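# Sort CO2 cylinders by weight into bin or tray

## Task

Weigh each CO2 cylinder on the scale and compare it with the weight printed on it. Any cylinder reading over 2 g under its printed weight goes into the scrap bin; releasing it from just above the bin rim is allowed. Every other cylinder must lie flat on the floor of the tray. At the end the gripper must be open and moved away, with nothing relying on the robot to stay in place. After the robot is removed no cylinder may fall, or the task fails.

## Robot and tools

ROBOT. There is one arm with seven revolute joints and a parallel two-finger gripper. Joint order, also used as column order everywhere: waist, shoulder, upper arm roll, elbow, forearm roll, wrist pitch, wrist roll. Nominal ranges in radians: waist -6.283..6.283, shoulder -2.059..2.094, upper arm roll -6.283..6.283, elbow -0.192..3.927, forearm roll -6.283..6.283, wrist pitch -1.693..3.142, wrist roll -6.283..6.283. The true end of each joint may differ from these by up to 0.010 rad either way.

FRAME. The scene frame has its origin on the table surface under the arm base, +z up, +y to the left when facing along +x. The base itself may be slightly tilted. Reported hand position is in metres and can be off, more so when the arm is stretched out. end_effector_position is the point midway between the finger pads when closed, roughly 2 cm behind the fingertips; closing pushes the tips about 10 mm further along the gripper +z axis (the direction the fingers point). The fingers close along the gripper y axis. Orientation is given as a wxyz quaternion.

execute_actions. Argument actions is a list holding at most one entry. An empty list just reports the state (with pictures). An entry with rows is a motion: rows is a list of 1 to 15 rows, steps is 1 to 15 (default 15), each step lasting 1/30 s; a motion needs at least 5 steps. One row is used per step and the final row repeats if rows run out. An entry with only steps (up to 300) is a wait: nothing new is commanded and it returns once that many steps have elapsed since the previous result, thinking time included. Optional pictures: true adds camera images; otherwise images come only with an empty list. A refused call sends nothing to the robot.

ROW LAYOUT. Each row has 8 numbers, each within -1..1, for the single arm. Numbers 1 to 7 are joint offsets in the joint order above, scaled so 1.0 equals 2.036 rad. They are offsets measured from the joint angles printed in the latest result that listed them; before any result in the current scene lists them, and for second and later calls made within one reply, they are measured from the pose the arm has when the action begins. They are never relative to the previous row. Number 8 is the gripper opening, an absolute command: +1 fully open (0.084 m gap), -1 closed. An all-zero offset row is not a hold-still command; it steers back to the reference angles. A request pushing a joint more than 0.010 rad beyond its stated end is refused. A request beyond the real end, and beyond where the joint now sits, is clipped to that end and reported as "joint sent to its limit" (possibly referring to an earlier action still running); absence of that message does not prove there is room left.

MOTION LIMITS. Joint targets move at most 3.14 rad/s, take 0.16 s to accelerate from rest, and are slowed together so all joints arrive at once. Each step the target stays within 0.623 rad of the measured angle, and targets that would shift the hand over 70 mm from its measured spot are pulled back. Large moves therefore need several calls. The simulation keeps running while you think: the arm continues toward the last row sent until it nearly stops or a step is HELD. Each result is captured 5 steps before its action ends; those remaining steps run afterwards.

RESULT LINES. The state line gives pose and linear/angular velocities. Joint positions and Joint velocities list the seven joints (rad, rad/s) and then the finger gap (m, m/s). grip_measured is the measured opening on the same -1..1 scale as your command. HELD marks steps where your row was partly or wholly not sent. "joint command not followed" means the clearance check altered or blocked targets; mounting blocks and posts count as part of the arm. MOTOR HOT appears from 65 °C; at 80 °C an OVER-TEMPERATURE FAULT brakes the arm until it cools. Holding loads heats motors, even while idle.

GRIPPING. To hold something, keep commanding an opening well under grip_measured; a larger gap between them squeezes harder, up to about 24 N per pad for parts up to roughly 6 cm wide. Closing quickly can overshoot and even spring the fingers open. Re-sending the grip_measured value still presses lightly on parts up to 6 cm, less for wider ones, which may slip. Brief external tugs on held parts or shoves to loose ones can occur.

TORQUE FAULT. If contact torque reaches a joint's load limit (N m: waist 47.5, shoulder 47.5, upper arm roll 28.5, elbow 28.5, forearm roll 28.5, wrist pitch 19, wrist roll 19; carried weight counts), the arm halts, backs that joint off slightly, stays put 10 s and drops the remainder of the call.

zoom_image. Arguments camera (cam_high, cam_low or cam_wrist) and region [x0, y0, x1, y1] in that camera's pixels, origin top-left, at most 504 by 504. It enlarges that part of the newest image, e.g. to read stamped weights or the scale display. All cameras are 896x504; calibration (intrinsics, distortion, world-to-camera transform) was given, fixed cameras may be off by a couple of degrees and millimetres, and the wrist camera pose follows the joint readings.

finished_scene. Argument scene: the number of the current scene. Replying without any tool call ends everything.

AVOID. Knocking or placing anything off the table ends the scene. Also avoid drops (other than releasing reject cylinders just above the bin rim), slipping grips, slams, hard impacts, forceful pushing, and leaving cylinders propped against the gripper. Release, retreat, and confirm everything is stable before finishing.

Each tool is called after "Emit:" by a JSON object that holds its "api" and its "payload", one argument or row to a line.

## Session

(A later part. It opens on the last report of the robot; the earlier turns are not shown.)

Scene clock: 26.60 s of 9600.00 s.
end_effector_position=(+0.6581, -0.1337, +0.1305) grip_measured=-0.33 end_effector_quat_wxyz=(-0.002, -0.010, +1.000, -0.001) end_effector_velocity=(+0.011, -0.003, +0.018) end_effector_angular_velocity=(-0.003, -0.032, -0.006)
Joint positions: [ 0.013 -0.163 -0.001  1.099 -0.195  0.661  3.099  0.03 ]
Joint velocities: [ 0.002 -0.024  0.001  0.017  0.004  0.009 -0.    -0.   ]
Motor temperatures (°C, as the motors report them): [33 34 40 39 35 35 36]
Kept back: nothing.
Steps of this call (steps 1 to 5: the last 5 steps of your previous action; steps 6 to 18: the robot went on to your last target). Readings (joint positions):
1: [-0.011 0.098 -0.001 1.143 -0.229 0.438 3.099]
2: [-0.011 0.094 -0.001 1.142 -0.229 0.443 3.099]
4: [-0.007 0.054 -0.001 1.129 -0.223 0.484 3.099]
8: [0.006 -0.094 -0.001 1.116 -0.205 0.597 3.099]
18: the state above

To H (q4 slightly smaller for x≈.495).

Emit:
{"api": "execute_actions", "payload": {
  "actions": [
    {"rows":[[0.1164,-0.176,0,-0.298,-0.152,-0.09,0.19,-0.8]],"steps":15}
  ]
}}

Emit:
{"api": "execute_actions", "payload": {
  "actions": [
    {"steps":25}
  ],
  "pictures": true
}}

Scene clock: 27.03 s of 9600.00 s.
end_effector_position=(+0.5847, -0.0648, +0.1323) grip_measured=-0.33 end_effector_quat_wxyz=(-0.000, -0.036, +0.999, +0.000) end_effector_velocity=(-0.334, +0.260, -0.002) end_effector_angular_velocity=(+0.054, -0.038, +0.228)
Joint positions: [ 0.135 -0.348  0.001  0.787 -0.354  0.567  3.298  0.03 ]
Joint velocities: [ 0.496 -0.756 -0.01  -1.277 -0.65  -0.384  0.812 -0.   ]
Motor temperatures (°C, as the motors report them): [33 34 40 39 35 35 36]
Steps of this call (steps 1 to 3: the robot went on to your last target; steps 4 to 13: the first 10 steps of this action). Readings (joint positions):
4: [0.013 -0.165 -0.001 1.100 -0.195 0.661 3.100]
5: [0.015 -0.168 -0.001 1.096 -0.198 0.660 3.103]
7: [0.032 -0.195 -0.004 1.051 -0.222 0.644 3.134]
11: [0.102 -0.298 0.001 0.873 -0.310 0.593 3.243]
13: the state above

Scene clock: 27.87 s of 9600.00 s.
end_effector_position=(+0.5008, -0.0071, +0.1296) grip_measured=-0.33 end_effector_quat_wxyz=(+0.006, -0.066, +0.998, +0.013) end_effector_velocity=(-0.001, +0.000, -0.000) end_effector_angular_velocity=(-0.000, +0.001, +0.001)
Joint positions: [ 0.25  -0.521 -0.001  0.492 -0.504  0.478  3.486  0.03 ]
Joint velocities: [ 0.001 -0.002  0.    -0.003 -0.001  0.001  0.001  0.   ]
Motor temperatures (°C, as the motors report them): [33 34 40 39 35 35 36]
Kept back: nothing.
Steps of this call (steps 1 to 5: the last 5 steps of your previous action; steps 6 to 25: the robot went on to your last target). Readings (joint positions):
1: [0.152 -0.373 0.000 0.745 -0.375 0.555 3.325]
2: [0.168 -0.398 0.000 0.702 -0.397 0.542 3.352]
4: [0.201 -0.447 -0.000 0.619 -0.440 0.516 3.405]
8: [0.241 -0.507 0.000 0.514 -0.491 0.487 3.469]
25: the state above
camera_calibration (this result's frames):
cam_wrist: T_world_to_cam=[[-0.129446, 0.990849, 0.0382227, 0.100894], [0.991363, 0.128502, 0.0262207, -0.430615], [0.0210691, 0.0412868, -0.998925, 0.251288], [0, 0, 0, 1]] pos_world=[0.434662, -0.0550106, 0.258452]

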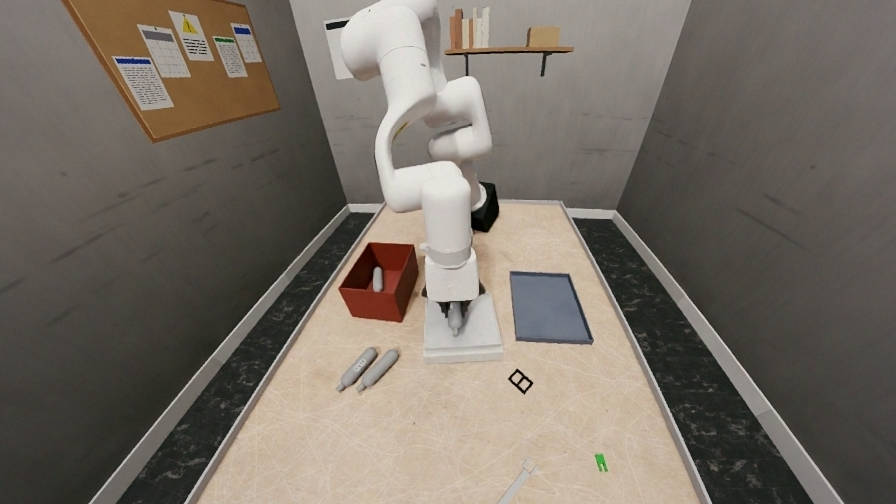

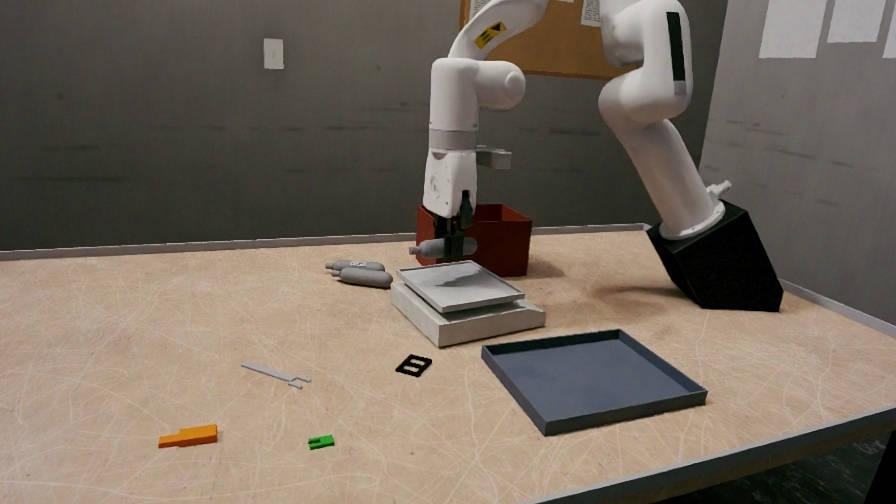

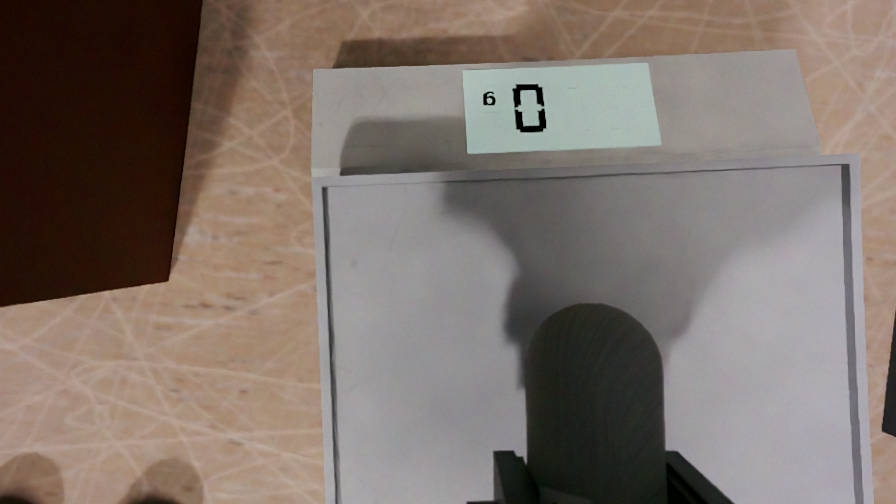

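Emit:
{"api": "execute_actions", "payload": {
  "actions": [
    {"rows":[[0.001,-0.018,0,-0.025,-0.013,-0.009,0.012,-0.8],[0.001,-0.018,0,-0.025,-0.013,-0.009,0.012,-0.8],[0.001,-0.018,0,-0.025,-0.013,-0.009,0.012,-0.8],[0.001,-0.018,0,-0.025,-0.013,-0.009,0.012,-0.8],[0.001,-0.018,0,-0.025,-0.013,-0.009,0.012,-0.8],[-0.013,0.043,0,-0.022,-0.076,-0.067,0.067,-0.8]],"steps":15}
  ]
}}

Emit:
{"api": "execute_actions", "payload": {
  "actions": [
    {"steps":15}
  ],
  "pictures": true
}}

Scene clock: 28.53 s of 9600.00 s.
end_effector_position=(+0.4894, -0.0010, +0.1120) grip_measured=-0.33 end_effector_quat_wxyz=(+0.015, -0.069, +0.997, +0.011) end_effector_velocity=(-0.076, +0.070, -0.220) end_effector_angular_velocity=(+0.019, +0.124, +0.111)
Joint positions: [ 0.234 -0.486 -0.001  0.45  -0.604  0.391  3.575  0.03 ]
Joint velocities: [-0.142  0.752  0.001 -0.032 -0.705 -0.615  0.601 -0.   ]
Motor temperatures (°C, as the motors report them): [33 34 40 39 35 35 36]
Steps of this call (steps 1 to 10: the robot went on to your last target; steps 11 to 20: the first 10 steps of this action). Readings (joint positions):
11: [0.250 -0.521 -0.001 0.492 -0.505 0.478 3.486]
12: [0.250 -0.525 -0.001 0.488 -0.507 0.475 3.489]
14: [0.251 -0.543 -0.001 0.464 -0.520 0.467 3.500]
18: [0.245 -0.537 -0.001 0.447 -0.551 0.440 3.528]
20: the state above

Scene clock: 29.03 s of 9600.00 s.
end_effector_position=(+0.4851, +0.0049, +0.0975) grip_measured=-0.33 end_effector_quat_wxyz=(+0.014, -0.072, +0.997, +0.014) end_effector_velocity=(-0.001, -0.000, -0.001) end_effector_angular_velocity=(-0.001, +0.003, -0.000)
Joint positions: [ 0.223 -0.434 -0.001  0.448 -0.659  0.342  3.622  0.03 ]
Joint velocities: [-0.     0.002 -0.001 -0.001 -0.002 -0.001  0.001 -0.   ]
Motor temperatures (°C, as the motors report them): [33 34 40 39 35 35 36]
Kept back: nothing.
Steps of this call (steps 1 to 5: the last 5 steps of your previous action; steps 6 to 15: the robot went on to your last target). Readings (joint positions):
1: [0.230 -0.465 -0.001 0.448 -0.623 0.375 3.591]
2: [0.228 -0.452 -0.001 0.445 -0.636 0.364 3.602]
4: [0.225 -0.440 -0.001 0.445 -0.649 0.352 3.613]
8: [0.224 -0.436 -0.001 0.448 -0.657 0.343 3.620]
15: the state above
camera_calibration (this result's frames):
cam_wrist: T_world_to_cam=[[-0.142231, 0.989079, 0.0386302, 0.0943115], [0.989191, 0.140625, 0.0415309, -0.416233], [0.035645, 0.0441197, -0.99839, 0.211938], [0, 0, 0, 1]] pos_world=[0.417593, -0.0440994, 0.22524]

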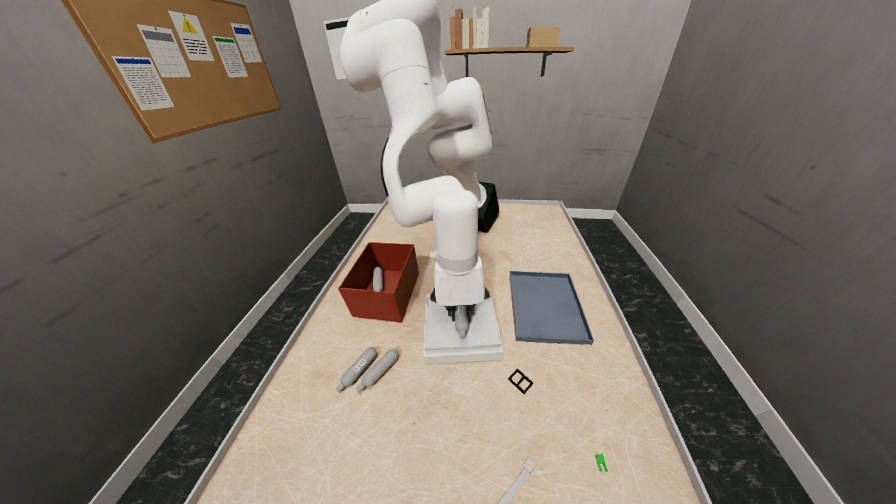

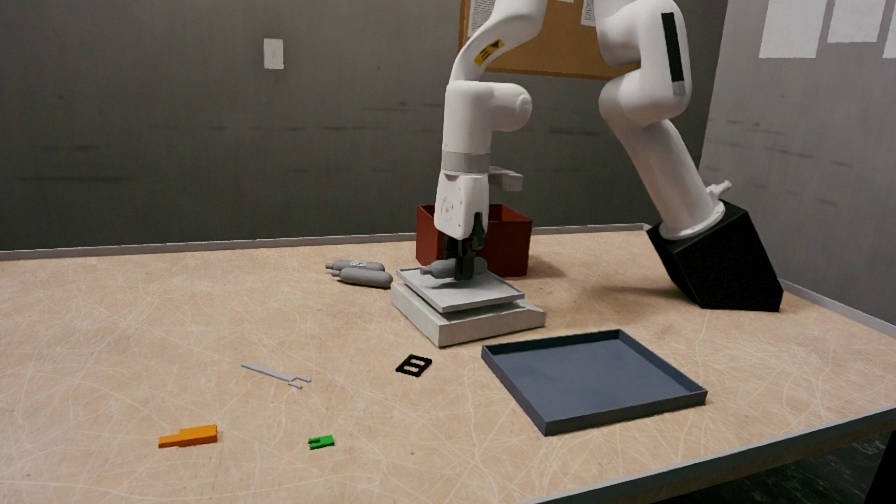

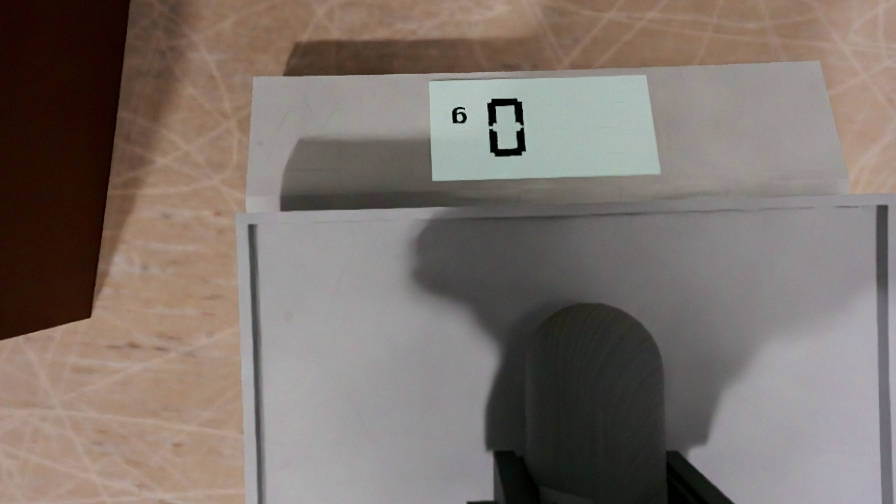

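Emit:
{"api": "execute_actions", "payload": {
  "actions": [
    {"rows":[[-0.005,0.023,0,0,-0.015,-0.012,0.015,-0.8]],"steps":12}
  ]
}}

Emit:
{"api": "execute_actions", "payload": {
  "actions": [
    {"rows":[[0,0,0,0,0,0,0,-0.3],[0,0,0,0,0,0,0,0],[0,0,0,0,0,0,0,0.35]],"steps":15}
  ]
}}

Emit:
{"api": "execute_actions", "payload": {
  "actions": [
    {"steps":30}
  ],
  "pictures": true
}}

Scene clock: 29.47 s of 9600.00 s.
end_effector_position=(+0.4773, +0.0073, +0.0848) grip_measured=-0.33 end_effector_quat_wxyz=(+0.003, -0.072, +0.997, +0.015) end_effector_velocity=(+0.003, +0.007, -0.002) end_effector_angular_velocity=(+0.007, -0.019, +0.006)
Joint positions: [ 0.214 -0.393 -0.001  0.447 -0.686  0.321  3.649  0.03 ]
Joint velocities: [-0.007  0.017  0.011  0.002 -0.043 -0.031  0.041 -0.   ]
Motor temperatures (°C, as the motors report them): [33 34 40 39 35 35 36]
Steps of this call (steps 1 to 6: the robot went on to your last target; steps 7 to 13: the first 7 steps of this action). Readings (joint positions):
7: [0.223 -0.433 -0.001 0.448 -0.659 0.341 3.623]
8: [0.222 -0.429 -0.001 0.448 -0.663 0.338 3.626]
10: [0.217 -0.407 -0.001 0.449 -0.677 0.327 3.640]
13: the state above

Scene clock: 29.97 s of 9600.00 s.
end_effector_position=(+0.4774, +0.0076, +0.0841) grip_measured=+0.34 end_effector_quat_wxyz=(+0.003, -0.072, +0.997, +0.015) end_effector_velocity=(+0.001, -0.000, +0.002) end_effector_angular_velocity=(-0.001, -0.004, +0.001)
Joint positions: [ 0.213 -0.39  -0.001  0.448 -0.689  0.318  3.652  0.059]
Joint velocities: [ 0.001 -0.006  0.001 -0.001 -0.001  0.003 -0.     0.   ]
Motor temperatures (°C, as the motors report them): [33 34 40 39 35 35 36]
Steps of this call (steps 1 to 5: the last 5 steps of your previous action; steps 6 to 15: the first 10 steps of this action, its rows measured from where the robot was after step 5). Readings (joint positions):
5: [0.214 -0.391 -0.000 0.448 -0.689 0.318 3.652]
6: [0.214 -0.390 -0.000 0.448 -0.689 0.318 3.652]
7: [0.214 -0.390 -0.000 0.448 -0.689 0.317 3.652]
9: [0.213 -0.389 -0.001 0.448 -0.689 0.317 3.652]
13: [0.213 -0.389 -0.001 0.448 -0.689 0.318 3.652]
15: the state above

Scene clock: 30.97 s of 9600.00 s.
end_effector_position=(+0.4776, +0.0076, +0.0844) grip_measured=+0.34 end_effector_quat_wxyz=(+0.004, -0.072, +0.997, +0.015) end_effector_velocity=(+0.000, -0.000, -0.000) end_effector_angular_velocity=(-0.000, +0.000, -0.002)
Joint positions: [ 0.214 -0.391 -0.     0.448 -0.689  0.318  3.652  0.059]
Joint velocities: [ 0.     0.001 -0.001  0.    -0.    -0.     0.001  0.   ]
Motor temperatures (°C, as the motors report them): [33 34 40 39 35 35 36]
Kept back: nothing.
Steps of this call (steps 1 to 5: the last 5 steps of your previous action; steps 6 to 15: the robot went on to your last target; steps 16 to 30: nothing new was sent). Readings (joint positions):
1: [0.213 -0.390 -0.001 0.448 -0.689 0.318 3.652]
2: [0.213 -0.390 -0.001 0.448 -0.689 0.318 3.652]
4: [0.213 -0.390 -0.000 0.448 -0.689 0.318 3.652]
8: [0.214 -0.391 -0.000 0.448 -0.689 0.318 3.652]
30: the state above
The arm was judged still, so your last target was given up. Only a new action makes it travel on or press farther. Fingers that are still opening or closing keep moving.
camera_calibration (this result's frames):
cam_wrist: T_world_to_cam=[[-0.142128, 0.988941, 0.0423811, 0.0907134], [0.989717, 0.141282, 0.0223298, -0.407298], [0.0160951, 0.045119, -0.998852, 0.208408], [0, 0, 0, 1]] pos_world=[0.412648, -0.0415693, 0.213419]

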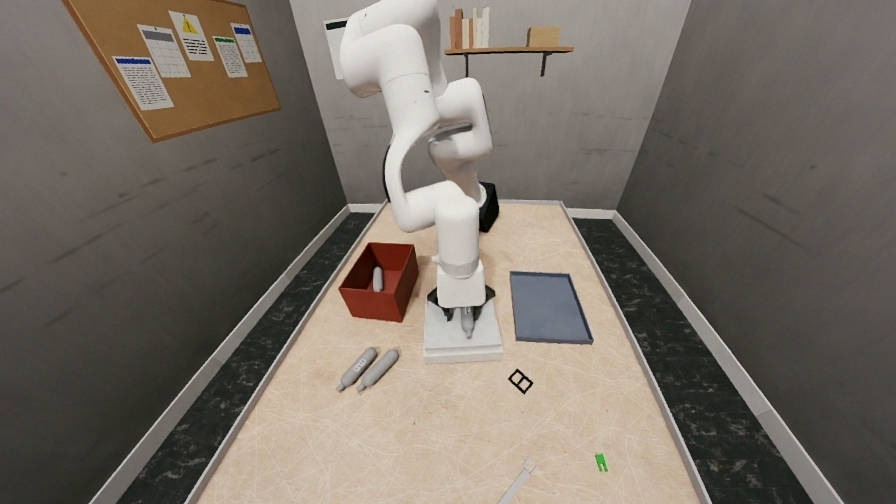

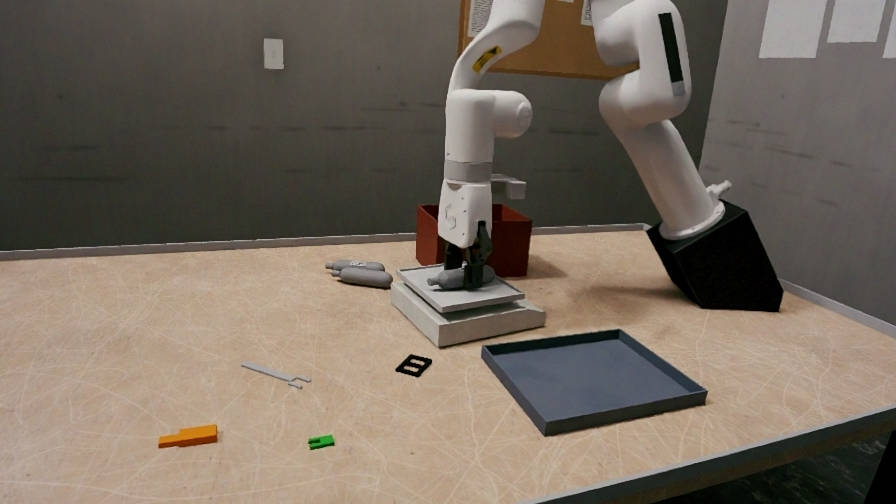

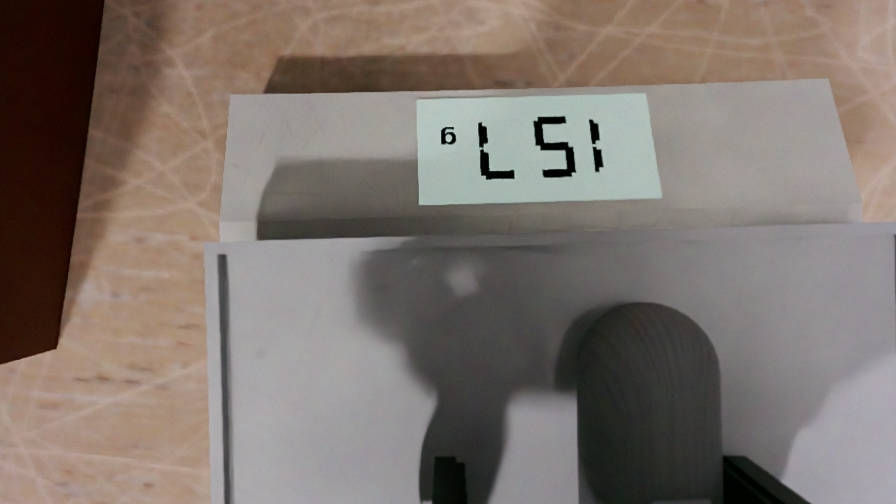

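Emit:
{"api": "execute_actions", "payload": {
  "actions": [
    {"rows":[[0,0,0,0,0,0,0,1]],"steps":15}
  ]
}}

Emit:
{"api": "execute_actions", "payload": {
  "actions": [
    {"steps":30}
  ],
  "pictures": true
}}

Scene clock: 31.47 s of 9600.00 s.
end_effector_position=(+0.4776, +0.0076, +0.0844) grip_measured=+1.00 end_effector_quat_wxyz=(+0.004, -0.072, +0.997, +0.015) end_effector_velocity=(-0.000, -0.001, +0.000) end_effector_angular_velocity=(-0.001, -0.000, -0.000)
Joint positions: [ 0.214 -0.391 -0.     0.448 -0.689  0.318  3.652  0.084]
Joint velocities: [ 0.    -0.001 -0.001 -0.001 -0.002 -0.     0.    -0.   ]
Motor temperatures (°C, as the motors report them): [33 34 40 39 35 35 36]
Steps of this call (steps 1 to 5: nothing new was sent; steps 6 to 15: the first 10 steps of this action). Readings (joint positions):
6: [0.214 -0.391 -0.000 0.448 -0.689 0.318 3.652]
7: [0.214 -0.391 -0.000 0.448 -0.689 0.318 3.652]
9: [0.214 -0.391 -0.000 0.448 -0.689 0.318 3.652]
13: [0.214 -0.391 -0.000 0.448 -0.689 0.318 3.652]
15: the state above

Scene clock: 32.47 s of 9600.00 s.
end_effector_position=(+0.4776, +0.0076, +0.0844) grip_measured=+1.00 end_effector_quat_wxyz=(+0.004, -0.072, +0.997, +0.015) end_effector_velocity=(-0.000, -0.000, -0.000) end_effector_angular_velocity=(-0.001, +0.001, +0.001)
Joint positions: [ 0.214 -0.391 -0.     0.448 -0.689  0.318  3.652  0.084]
Joint velocities: [ 0.    -0.    -0.001 -0.    -0.001  0.001 -0.     0.   ]
Motor temperatures (°C, as the motors report them): [33 34 40 39 35 35 36]
Kept back: nothing.
Steps of this call (steps 1 to 5: the last 5 steps of your previous action; steps 6 to 15: the robot went on to your last target; steps 16 to 30: nothing new was sent). Readings (joint positions):
1: [0.214 -0.391 -0.000 0.448 -0.689 0.318 3.652]
2: [0.214 -0.391 -0.000 0.448 -0.689 0.318 3.652]
4: [0.214 -0.391 -0.000 0.448 -0.689 0.318 3.652]
8: [0.214 -0.391 -0.000 0.448 -0.689 0.318 3.652]
30: the state above
The arm was judged still, so your last target was given up. Only a new action makes it travel on or press farther. Fingers that are still opening or closing keep moving.
camera_calibration (this result's frames):
cam_wrist: T_world_to_cam=[[-0.142128, 0.988941, 0.0423812, 0.0907134], [0.989717, 0.141283, 0.0223297, -0.407298], [0.0160951, 0.0451191, -0.998852, 0.208408], [0, 0, 0, 1]] pos_world=[0.412648, -0.0415693, 0.213419]

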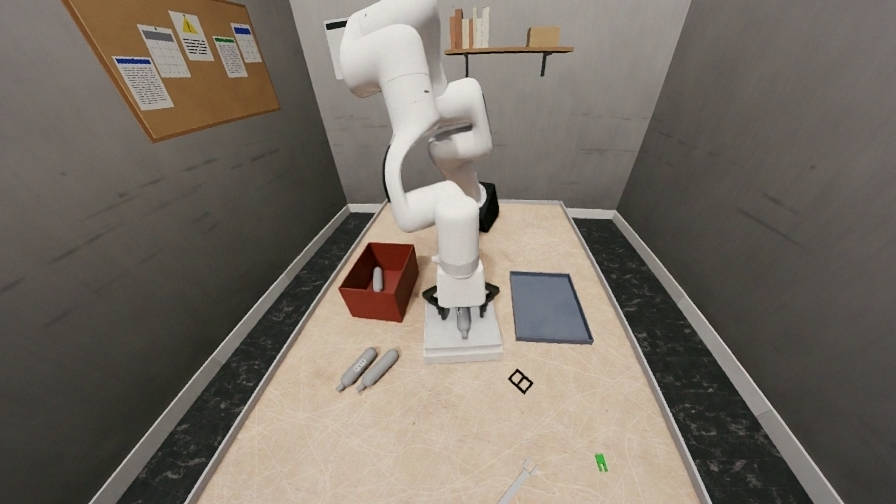

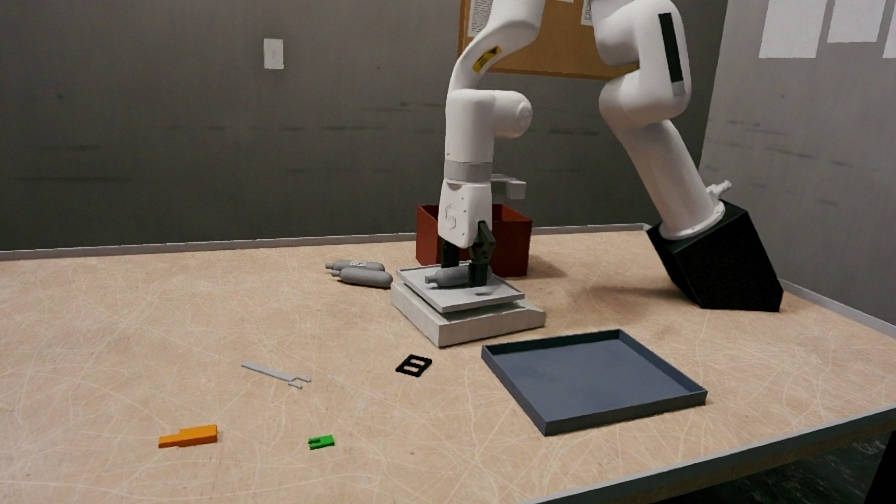

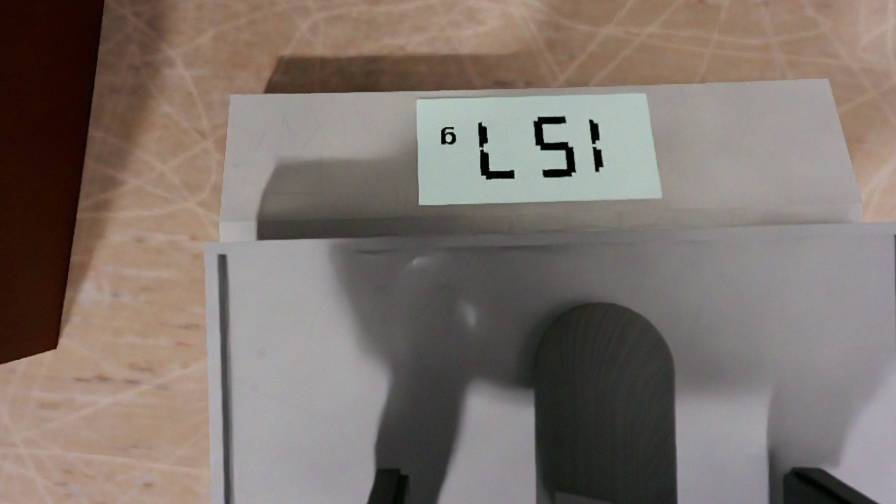

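Emit:
{"api": "execute_actions", "payload": {
  "actions": [
    {"rows":[[0,0,0,0,0,0,0,0.6],[0,0,0,0,0,0,0,0.3],[0,0,0,0,0,0,0,0.05],[0,0,0,0,0,0,0,-0.15],[0,0,0,0,0,0,0,-0.3],[0,0,0,0,0,0,0,-0.5],[0,0,0,0,0,0,0,-0.8]],"steps":15}
  ]
}}

Emit:
{"api": "execute_actions", "payload": {
  "actions": [
    {"rows":[[0.03,-0.23,0,0.01,0.174,0.21,-0.2,-0.8]],"steps":15}
  ]
}}

Emit:
{"api": "execute_actions", "payload": {
  "actions": [
    {"steps":15}
  ]
}}

Scene clock: 33.13 s of 9600.00 s.
end_effector_position=(+0.4779, +0.0075, +0.0846) grip_measured=-0.33 end_effector_quat_wxyz=(+0.004, -0.072, +0.997, +0.015) end_effector_velocity=(-0.001, +0.001, -0.000) end_effector_angular_velocity=(+0.001, +0.001, +0.003)
Joint positions: [ 0.213 -0.391 -0.001  0.448 -0.689  0.318  3.652  0.03 ]
Joint velocities: [-0.     0.     0.002 -0.002  0.    -0.001 -0.    -0.   ]
Motor temperatures (°C, as the motors report them): [33 34 40 39 35 35 36]
Steps of this call (steps 1 to 10: nothing new was sent; steps 11 to 20: the first 10 steps of this action). Readings (joint positions):
11: [0.214 -0.391 -0.000 0.448 -0.689 0.318 3.652]
12: [0.214 -0.391 -0.000 0.448 -0.689 0.318 3.652]
14: [0.214 -0.391 -0.000 0.448 -0.689 0.318 3.652]
18: [0.214 -0.391 -0.000 0.448 -0.689 0.318 3.652]
20: the state above

Scene clock: 33.63 s of 9600.00 s.
end_effector_position=(+0.4958, -0.0295, +0.1775) grip_measured=-0.33 end_effector_quat_wxyz=(+0.018, -0.080, +0.997, +0.001) end_effector_velocity=(-0.030, -0.087, +0.396) end_effector_angular_velocity=(+0.212, -0.046, +0.135)
Joint positions: [ 0.256 -0.718 -0.001  0.464 -0.442  0.616  3.368  0.03 ]
Joint velocities: [ 0.181 -1.401 -0.001  0.046  1.044  1.256 -1.194  0.   ]
Motor temperatures (°C, as the motors report them): [33 34 40 39 35 35 36]
Steps of this call (steps 1 to 5: the last 5 steps of your previous action; steps 6 to 15: the first 10 steps of this action, its rows measured from where the robot was after step 5). Readings (joint positions):
5: [0.213 -0.391 -0.001 0.448 -0.689 0.318 3.652]
6: [0.214 -0.391 -0.001 0.448 -0.689 0.319 3.652]
7: [0.214 -0.395 -0.000 0.448 -0.685 0.324 3.647]
9: [0.221 -0.438 0.000 0.445 -0.649 0.369 3.605]
13: [0.244 -0.624 -0.001 0.460 -0.512 0.531 3.449]
15: the state above

Scene clock: 34.13 s of 9600.00 s.
end_effector_position=(+0.4880, -0.0349, +0.2159) grip_measured=-0.33 end_effector_quat_wxyz=(+0.019, -0.091, +0.995, +0.019) end_effector_velocity=(+0.002, -0.001, +0.005) end_effector_angular_velocity=(+0.004, -0.010, -0.002)
Joint positions: [ 0.274 -0.858 -0.001  0.468 -0.335  0.745  3.246  0.03 ]
Joint velocities: [ 0.001 -0.011 -0.     0.003  0.005  0.003 -0.005 -0.   ]
Motor temperatures (°C, as the motors report them): [33 34 40 39 35 35 36]
Kept back: nothing.
Steps of this call (steps 1 to 5: the last 5 steps of your previous action; steps 6 to 15: the robot went on to your last target). Readings (joint positions):
1: [0.262 -0.763 -0.001 0.466 -0.409 0.655 3.331]
2: [0.266 -0.798 -0.001 0.468 -0.384 0.685 3.302]
4: [0.271 -0.836 -0.001 0.470 -0.356 0.718 3.270]
8: [0.274 -0.852 -0.000 0.466 -0.339 0.741 3.250]
15: the state above

Emit:
{"api": "execute_actions", "payload": {
  "actions": [
    {"rows":[[-0.445,-0.021,0,-0.103,0.382,-0.055,-0.6,-0.8]],"steps":15}
  ]
}}

Emit:
{"api": "execute_actions", "payload": {
  "actions": [
    {"steps":32}
  ],
  "pictures": true
}}

Scene clock: 34.57 s of 9600.00 s.
end_effector_position=(+0.4400, -0.1110, +0.1769) grip_measured=-0.33 end_effector_quat_wxyz=(-0.024, +0.001, +0.999, +0.043) end_effector_velocity=(-0.189, -0.362, -0.100) end_effector_angular_velocity=(+0.001, +0.133, -0.752)
Joint positions: [-0.069 -0.878 -0.001  0.368  0.002  0.693  2.9    0.03 ]
Joint velocities: [-1.501 -0.064 -0.003 -0.312  1.263 -0.169 -1.491 -0.   ]
Motor temperatures (°C, as the motors report them): [33 34 40 39 35 35 36]
Steps of this call (steps 1 to 3: the robot went on to your last target; steps 4 to 13: the first 10 steps of this action). Readings (joint positions):
4: [0.274 -0.859 -0.000 0.468 -0.334 0.746 3.245]
5: [0.270 -0.859 0.000 0.467 -0.329 0.744 3.239]
7: [0.224 -0.863 0.002 0.453 -0.281 0.735 3.191]
11: [0.031 -0.873 -0.001 0.392 -0.090 0.706 3.000]
13: the state above

Scene clock: 35.63 s of 9600.00 s.
end_effector_position=(+0.3507, -0.2442, +0.1653) grip_measured=-0.33 end_effector_quat_wxyz=(+0.000, -0.022, +1.000, +0.003) end_effector_velocity=(+0.000, -0.001, +0.001) end_effector_angular_velocity=(-0.002, -0.002, -0.001)
Joint positions: [-0.631 -0.9   -0.     0.258  0.442  0.633  2.024  0.03 ]
Joint velocities: [-0.002 -0.002 -0.001  0.     0.001  0.    -0.001 -0.   ]
Motor temperatures (°C, as the motors report them): [33 34 40 39 35 35 36]
Kept back: nothing.
Steps of this call (steps 1 to 5: the last 5 steps of your previous action; steps 6 to 32: the robot went on to your last target). Readings (joint positions):
1: [-0.119 -0.880 -0.001 0.358 0.042 0.688 2.850]
2: [-0.168 -0.882 -0.001 0.349 0.080 0.683 2.799]
4: [-0.260 -0.886 -0.001 0.331 0.152 0.673 2.685]
8: [-0.433 -0.893 -0.001 0.298 0.287 0.654 2.401]
32: the state above
camera_calibration (this result's frames):
cam_wrist: T_world_to_cam=[[-0.0422826, 0.998942, 0.01809, 0.289714], [0.999027, 0.0420455, 0.0132874, -0.273965], [0.0125128, 0.0186343, -0.999748, 0.297536], [0, 0, 0, 1]] pos_world=[0.282225, -0.283433, 0.29586]

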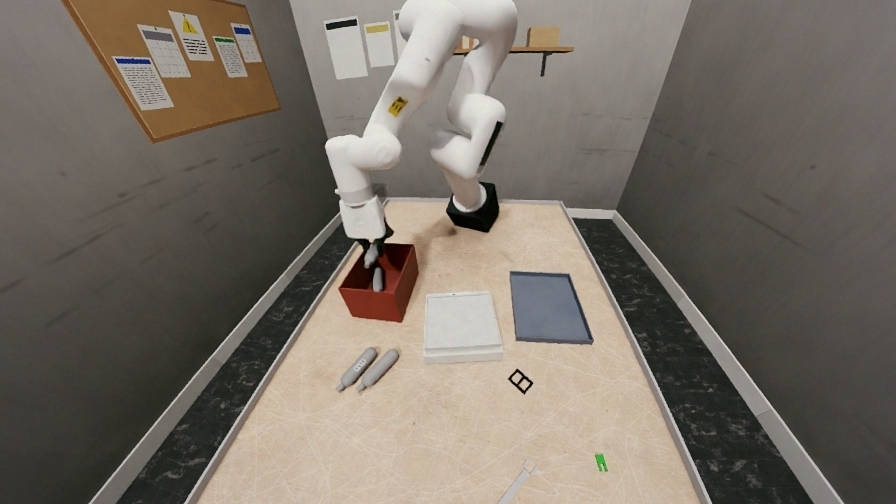

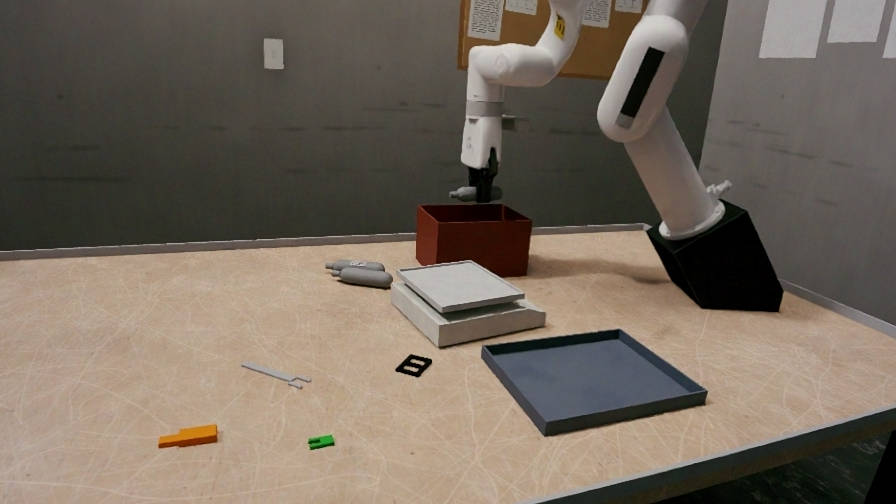

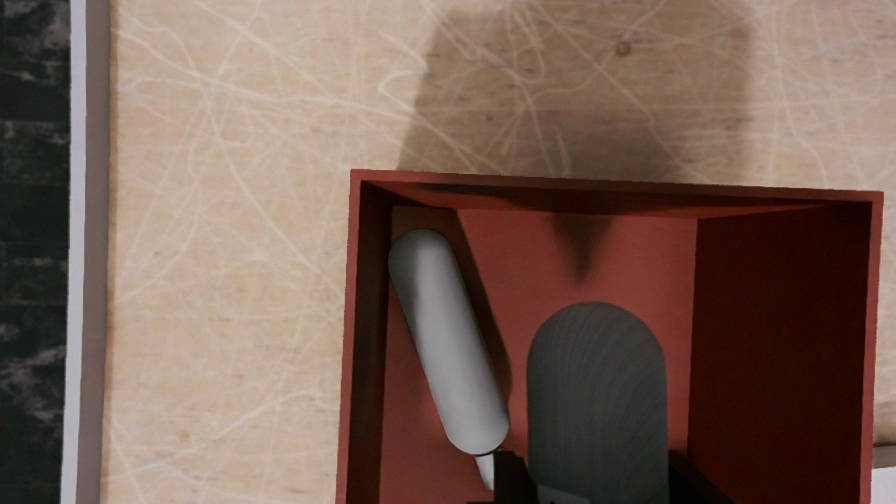

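Emit:
{"api": "execute_actions", "payload": {
  "actions": [
    {"rows":[[0,0,0,0,0,0,0,0.35],[0,0,0,0,0,0,0,0.35],[0,0,0,0,0,0,0,0.35],[0,0,0,0,0,0,0,0.35],[0,0,0,0,0,0,0,0.35],[0,0,0,0,0,0,0,0.35],[0,0,0,0,0,0,0,0.35],[0.034,0.030,0,0.1,-0.05,0.053,0.15,0.35]],"steps":15}
  ]
}}

Emit:
{"api": "execute_actions", "payload": {
  "actions": [
    {"steps":12}
  ]
}}

Scene clock: 36.40 s of 9600.00 s.
end_effector_position=(+0.3542, -0.2442, +0.1670) grip_measured=+0.34 end_effector_quat_wxyz=(-0.000, -0.016, +1.000, +0.004) end_effector_velocity=(+0.122, -0.006, +0.058) end_effector_angular_velocity=(+0.079, +0.028, -0.336)
Joint positions: [-0.627 -0.896 -0.001  0.27   0.435  0.642  2.047  0.059]
Joint velocities: [ 0.15   0.145 -0.007  0.402 -0.229  0.258  0.7   -0.   ]
Motor temperatures (°C, as the motors report them): [33 34 40 39 35 35 36]
Steps of this call (steps 1 to 13: the robot went on to your last target; steps 14 to 23: the first 10 steps of this action). Readings (joint positions):
14: [-0.631 -0.900 -0.001 0.258 0.442 0.633 2.024]
15: [-0.631 -0.900 -0.001 0.259 0.442 0.633 2.024]
17: [-0.631 -0.901 -0.001 0.259 0.442 0.633 2.024]
21: [-0.631 -0.900 -0.001 0.259 0.442 0.634 2.025]
23: the state above

Scene clock: 36.80 s of 9600.00 s.
end_effector_position=(+0.4135, -0.2513, +0.2009) grip_measured=+0.34 end_effector_quat_wxyz=(+0.003, +0.045, +0.999, +0.006) end_effector_velocity=(+0.008, -0.001, +0.005) end_effector_angular_velocity=(+0.001, +0.002, -0.028)
Joint positions: [-0.563 -0.84  -0.001  0.458  0.342  0.74   2.325  0.059]
Joint velocities: [ 0.009  0.008 -0.001  0.028 -0.015  0.017  0.05   0.   ]
Motor temperatures (°C, as the motors report them): [33 34 40 39 35 35 36]
Kept back: nothing.
Steps of this call (steps 1 to 5: the last 5 steps of your previous action; steps 6 to 12: the robot went on to your last target). Readings (joint positions):
1: [-0.620 -0.890 -0.001 0.289 0.425 0.654 2.079]
2: [-0.609 -0.880 -0.001 0.320 0.409 0.670 2.125]
4: [-0.586 -0.860 -0.000 0.392 0.376 0.703 2.223]
8: [-0.566 -0.844 0.000 0.452 0.347 0.733 2.309]
12: the state above

Emit:
{"api": "execute_actions", "payload": {
  "actions": [
    {"rows":[[0.2245,0.2805,0,0.217,-0.211,-0.094,0.513,0.05]],"steps":15}
  ]
}}

Emit:
{"api": "execute_actions", "payload": {
  "actions": [
    {"steps":28}
  ],
  "pictures": true
}}

Scene clock: 37.27 s of 9600.00 s.
end_effector_position=(+0.5011, -0.2365, +0.1703) grip_measured=+0.04 end_effector_quat_wxyz=(-0.013, +0.058, +0.998, +0.001) end_effector_velocity=(+0.333, +0.124, -0.150) end_effector_angular_velocity=(-0.039, +0.031, -0.471)
Joint positions: [-0.343 -0.565 -0.001  0.672  0.135  0.649  2.682  0.046]
Joint velocities: [ 0.802  1.007 -0.002  0.764 -0.748 -0.333  1.709 -0.   ]
Motor temperatures (°C, as the motors report them): [33 34 40 39 35 35 36]
Steps of this call (steps 1 to 4: the robot went on to your last target; steps 5 to 14: the first 10 steps of this action). Readings (joint positions):
5: [-0.562 -0.839 -0.001 0.461 0.341 0.741 2.329]
6: [-0.559 -0.835 -0.001 0.464 0.337 0.739 2.335]
8: [-0.525 -0.794 -0.003 0.496 0.304 0.725 2.384]
12: [-0.399 -0.635 -0.001 0.619 0.187 0.672 2.573]
14: the state above

Scene clock: 38.20 s of 9600.00 s.
end_effector_position=(+0.6016, -0.1735, +0.1209) grip_measured=+0.04 end_effector_quat_wxyz=(+0.000, +0.212, +0.977, +0.002) end_effector_velocity=(+0.000, -0.000, -0.001) end_effector_angular_velocity=(+0.000, +0.001, -0.002)
Joint positions: [-0.106 -0.269 -0.001  0.899 -0.087  0.549  3.369  0.046]
Joint velocities: [ 0.001  0.003 -0.002  0.002 -0.     0.     0.002 -0.   ]
Motor temperatures (°C, as the motors report them): [33 34 40 39 35 35 36]
Kept back: nothing.
Steps of this call (steps 1 to 5: the last 5 steps of your previous action; steps 6 to 28: the robot went on to your last target). Readings (joint positions):
1: [-0.317 -0.532 -0.001 0.697 0.111 0.638 2.741]
2: [-0.292 -0.501 -0.000 0.721 0.087 0.627 2.803]
4: [-0.244 -0.442 -0.000 0.767 0.043 0.607 2.940]
8: [-0.156 -0.331 -0.000 0.851 -0.040 0.570 3.212]
28: the state above
camera_calibration (this result's frames):
cam_wrist: T_world_to_cam=[[0.415494, 0.90946, 0.0157568, -0.0601503], [0.909423, -0.41569, 0.0123099, -0.552318], [0.0177453, 0.00921488, -0.9998, 0.243934], [0, 0, 0, 1]] pos_world=[0.522954, -0.177137, 0.251632]

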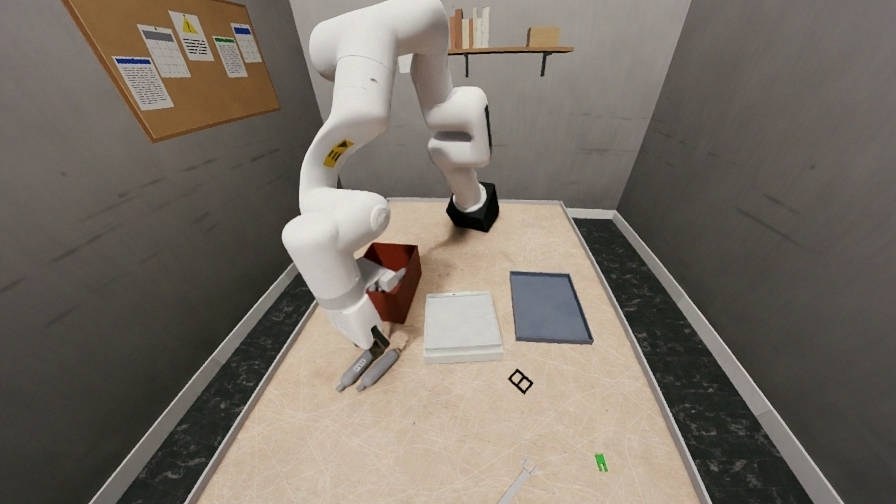

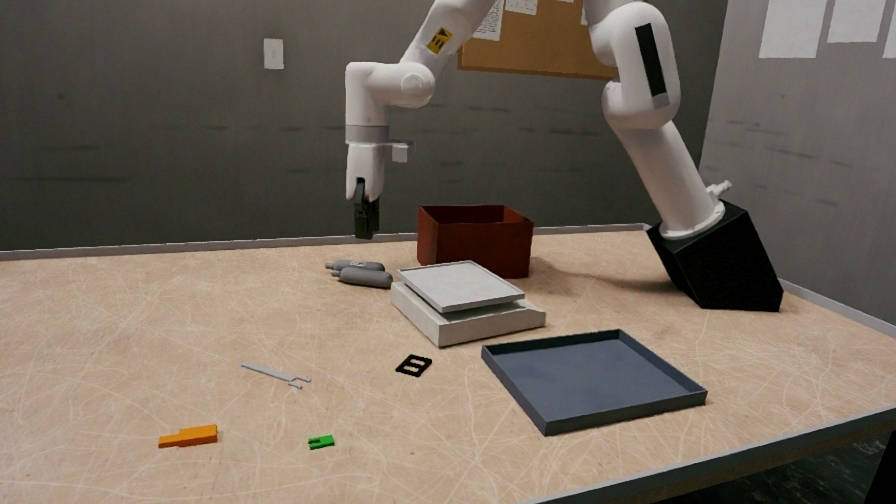

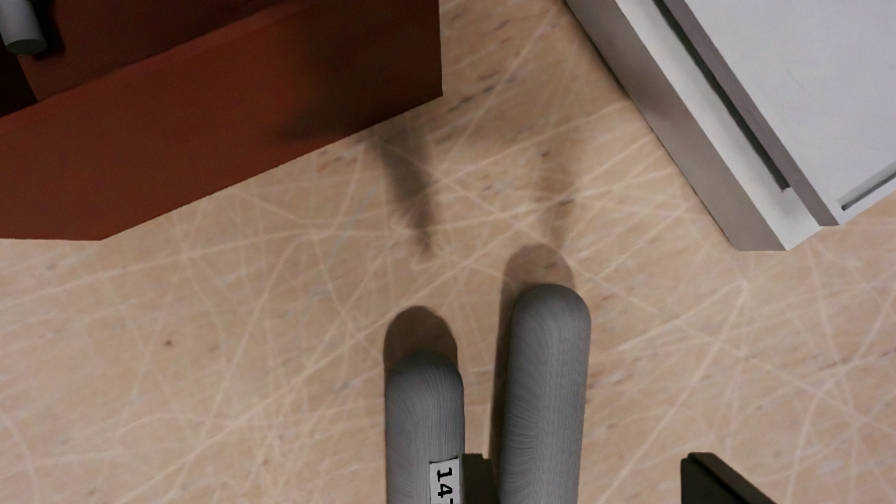

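Emit:
{"api": "execute_actions", "payload": {
  "actions": [
    {"rows":[[-0.004,0.098,0,0.012,-0.013,-0.083,0.05,0.05]],"steps":15}
  ]
}}

Emit:
{"api": "execute_actions", "payload": {
  "actions": [
    {"steps":12}
  ],
  "pictures": true
}}

Scene clock: 38.83 s of 9600.00 s.
end_effector_position=(+0.5959, -0.1696, +0.0473) grip_measured=+0.04 end_effector_quat_wxyz=(-0.010, +0.246, +0.969, +0.001) end_effector_velocity=(+0.056, -0.016, -0.011) end_effector_angular_velocity=(-0.039, -0.149, -0.074)
Joint positions: [-0.114 -0.077 -0.001  0.916 -0.112  0.393  3.464  0.046]
Joint velocities: [-0.007  0.099 -0.001  0.088 -0.02  -0.166  0.087  0.   ]
Motor temperatures (°C, as the motors report them): [33 34 40 39 35 35 36]
Steps of this call (steps 1 to 9: the robot went on to your last target; steps 10 to 19: the first 10 steps of this action). Readings (joint positions):
10: [-0.106 -0.269 -0.001 0.900 -0.087 0.548 3.370]
11: [-0.106 -0.265 -0.001 0.901 -0.088 0.543 3.372]
13: [-0.108 -0.224 -0.001 0.911 -0.094 0.502 3.397]
17: [-0.113 -0.094 -0.001 0.914 -0.110 0.409 3.454]
19: the state above

Scene clock: 39.23 s of 9600.00 s.
end_effector_position=(+0.6011, -0.1711, +0.0472) grip_measured=+0.04 end_effector_quat_wxyz=(-0.002, +0.249, +0.968, +0.001) end_effector_velocity=(-0.002, +0.000, -0.002) end_effector_angular_velocity=(+0.001, +0.004, -0.001)
Joint positions: [-0.114 -0.071 -0.001  0.924 -0.114  0.38   3.471  0.046]
Joint velocities: [-0.     0.004 -0.    -0.002 -0.    -0.001  0.001  0.   ]
Motor temperatures (°C, as the motors report them): [33 34 40 39 35 35 36]
Kept back: nothing.
Steps of this call (steps 1 to 5: the last 5 steps of your previous action; steps 6 to 12: the robot went on to your last target). Readings (joint positions):
1: [-0.114 -0.075 -0.001 0.919 -0.113 0.389 3.466]
2: [-0.114 -0.075 -0.001 0.922 -0.113 0.385 3.468]
4: [-0.114 -0.074 -0.001 0.925 -0.113 0.382 3.469]
8: [-0.114 -0.072 -0.001 0.924 -0.114 0.380 3.471]
12: the state above
camera_calibration (this result's frames):
cam_wrist: T_world_to_cam=[[0.484169, 0.874875, 0.0131565, -0.108027], [0.874881, -0.484283, 0.00734987, -0.5407], [0.0128017, 0.00795182, -0.999886, 0.172958], [0, 0, 0, 1]] pos_world=[0.523137, -0.168717, 0.178333]

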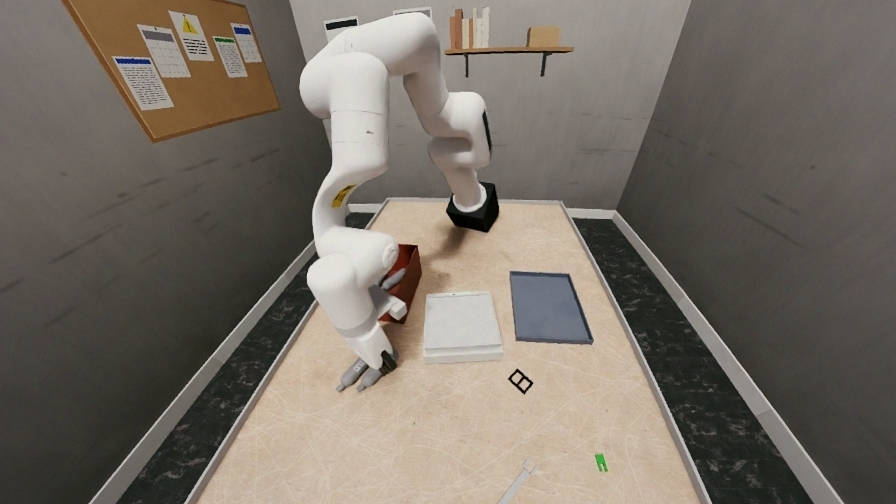

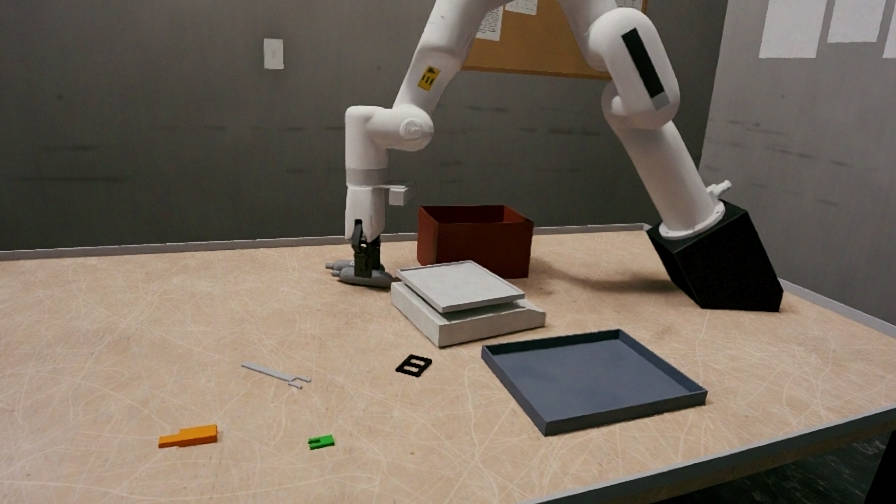

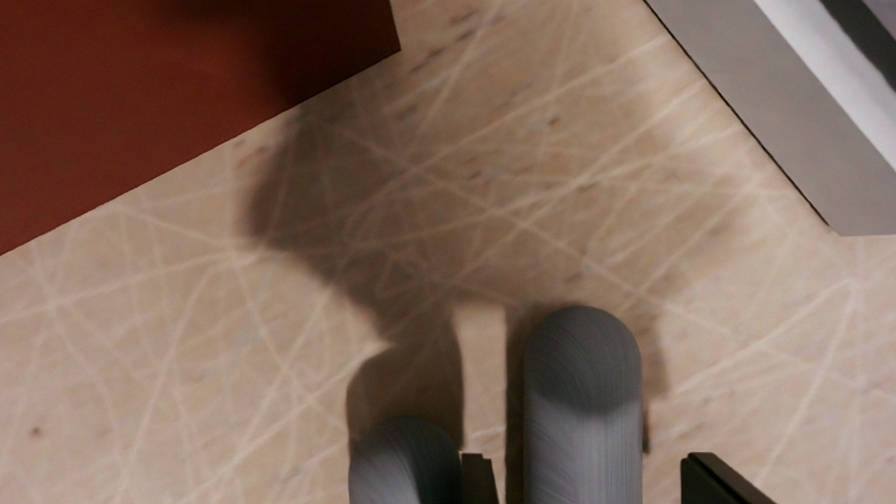

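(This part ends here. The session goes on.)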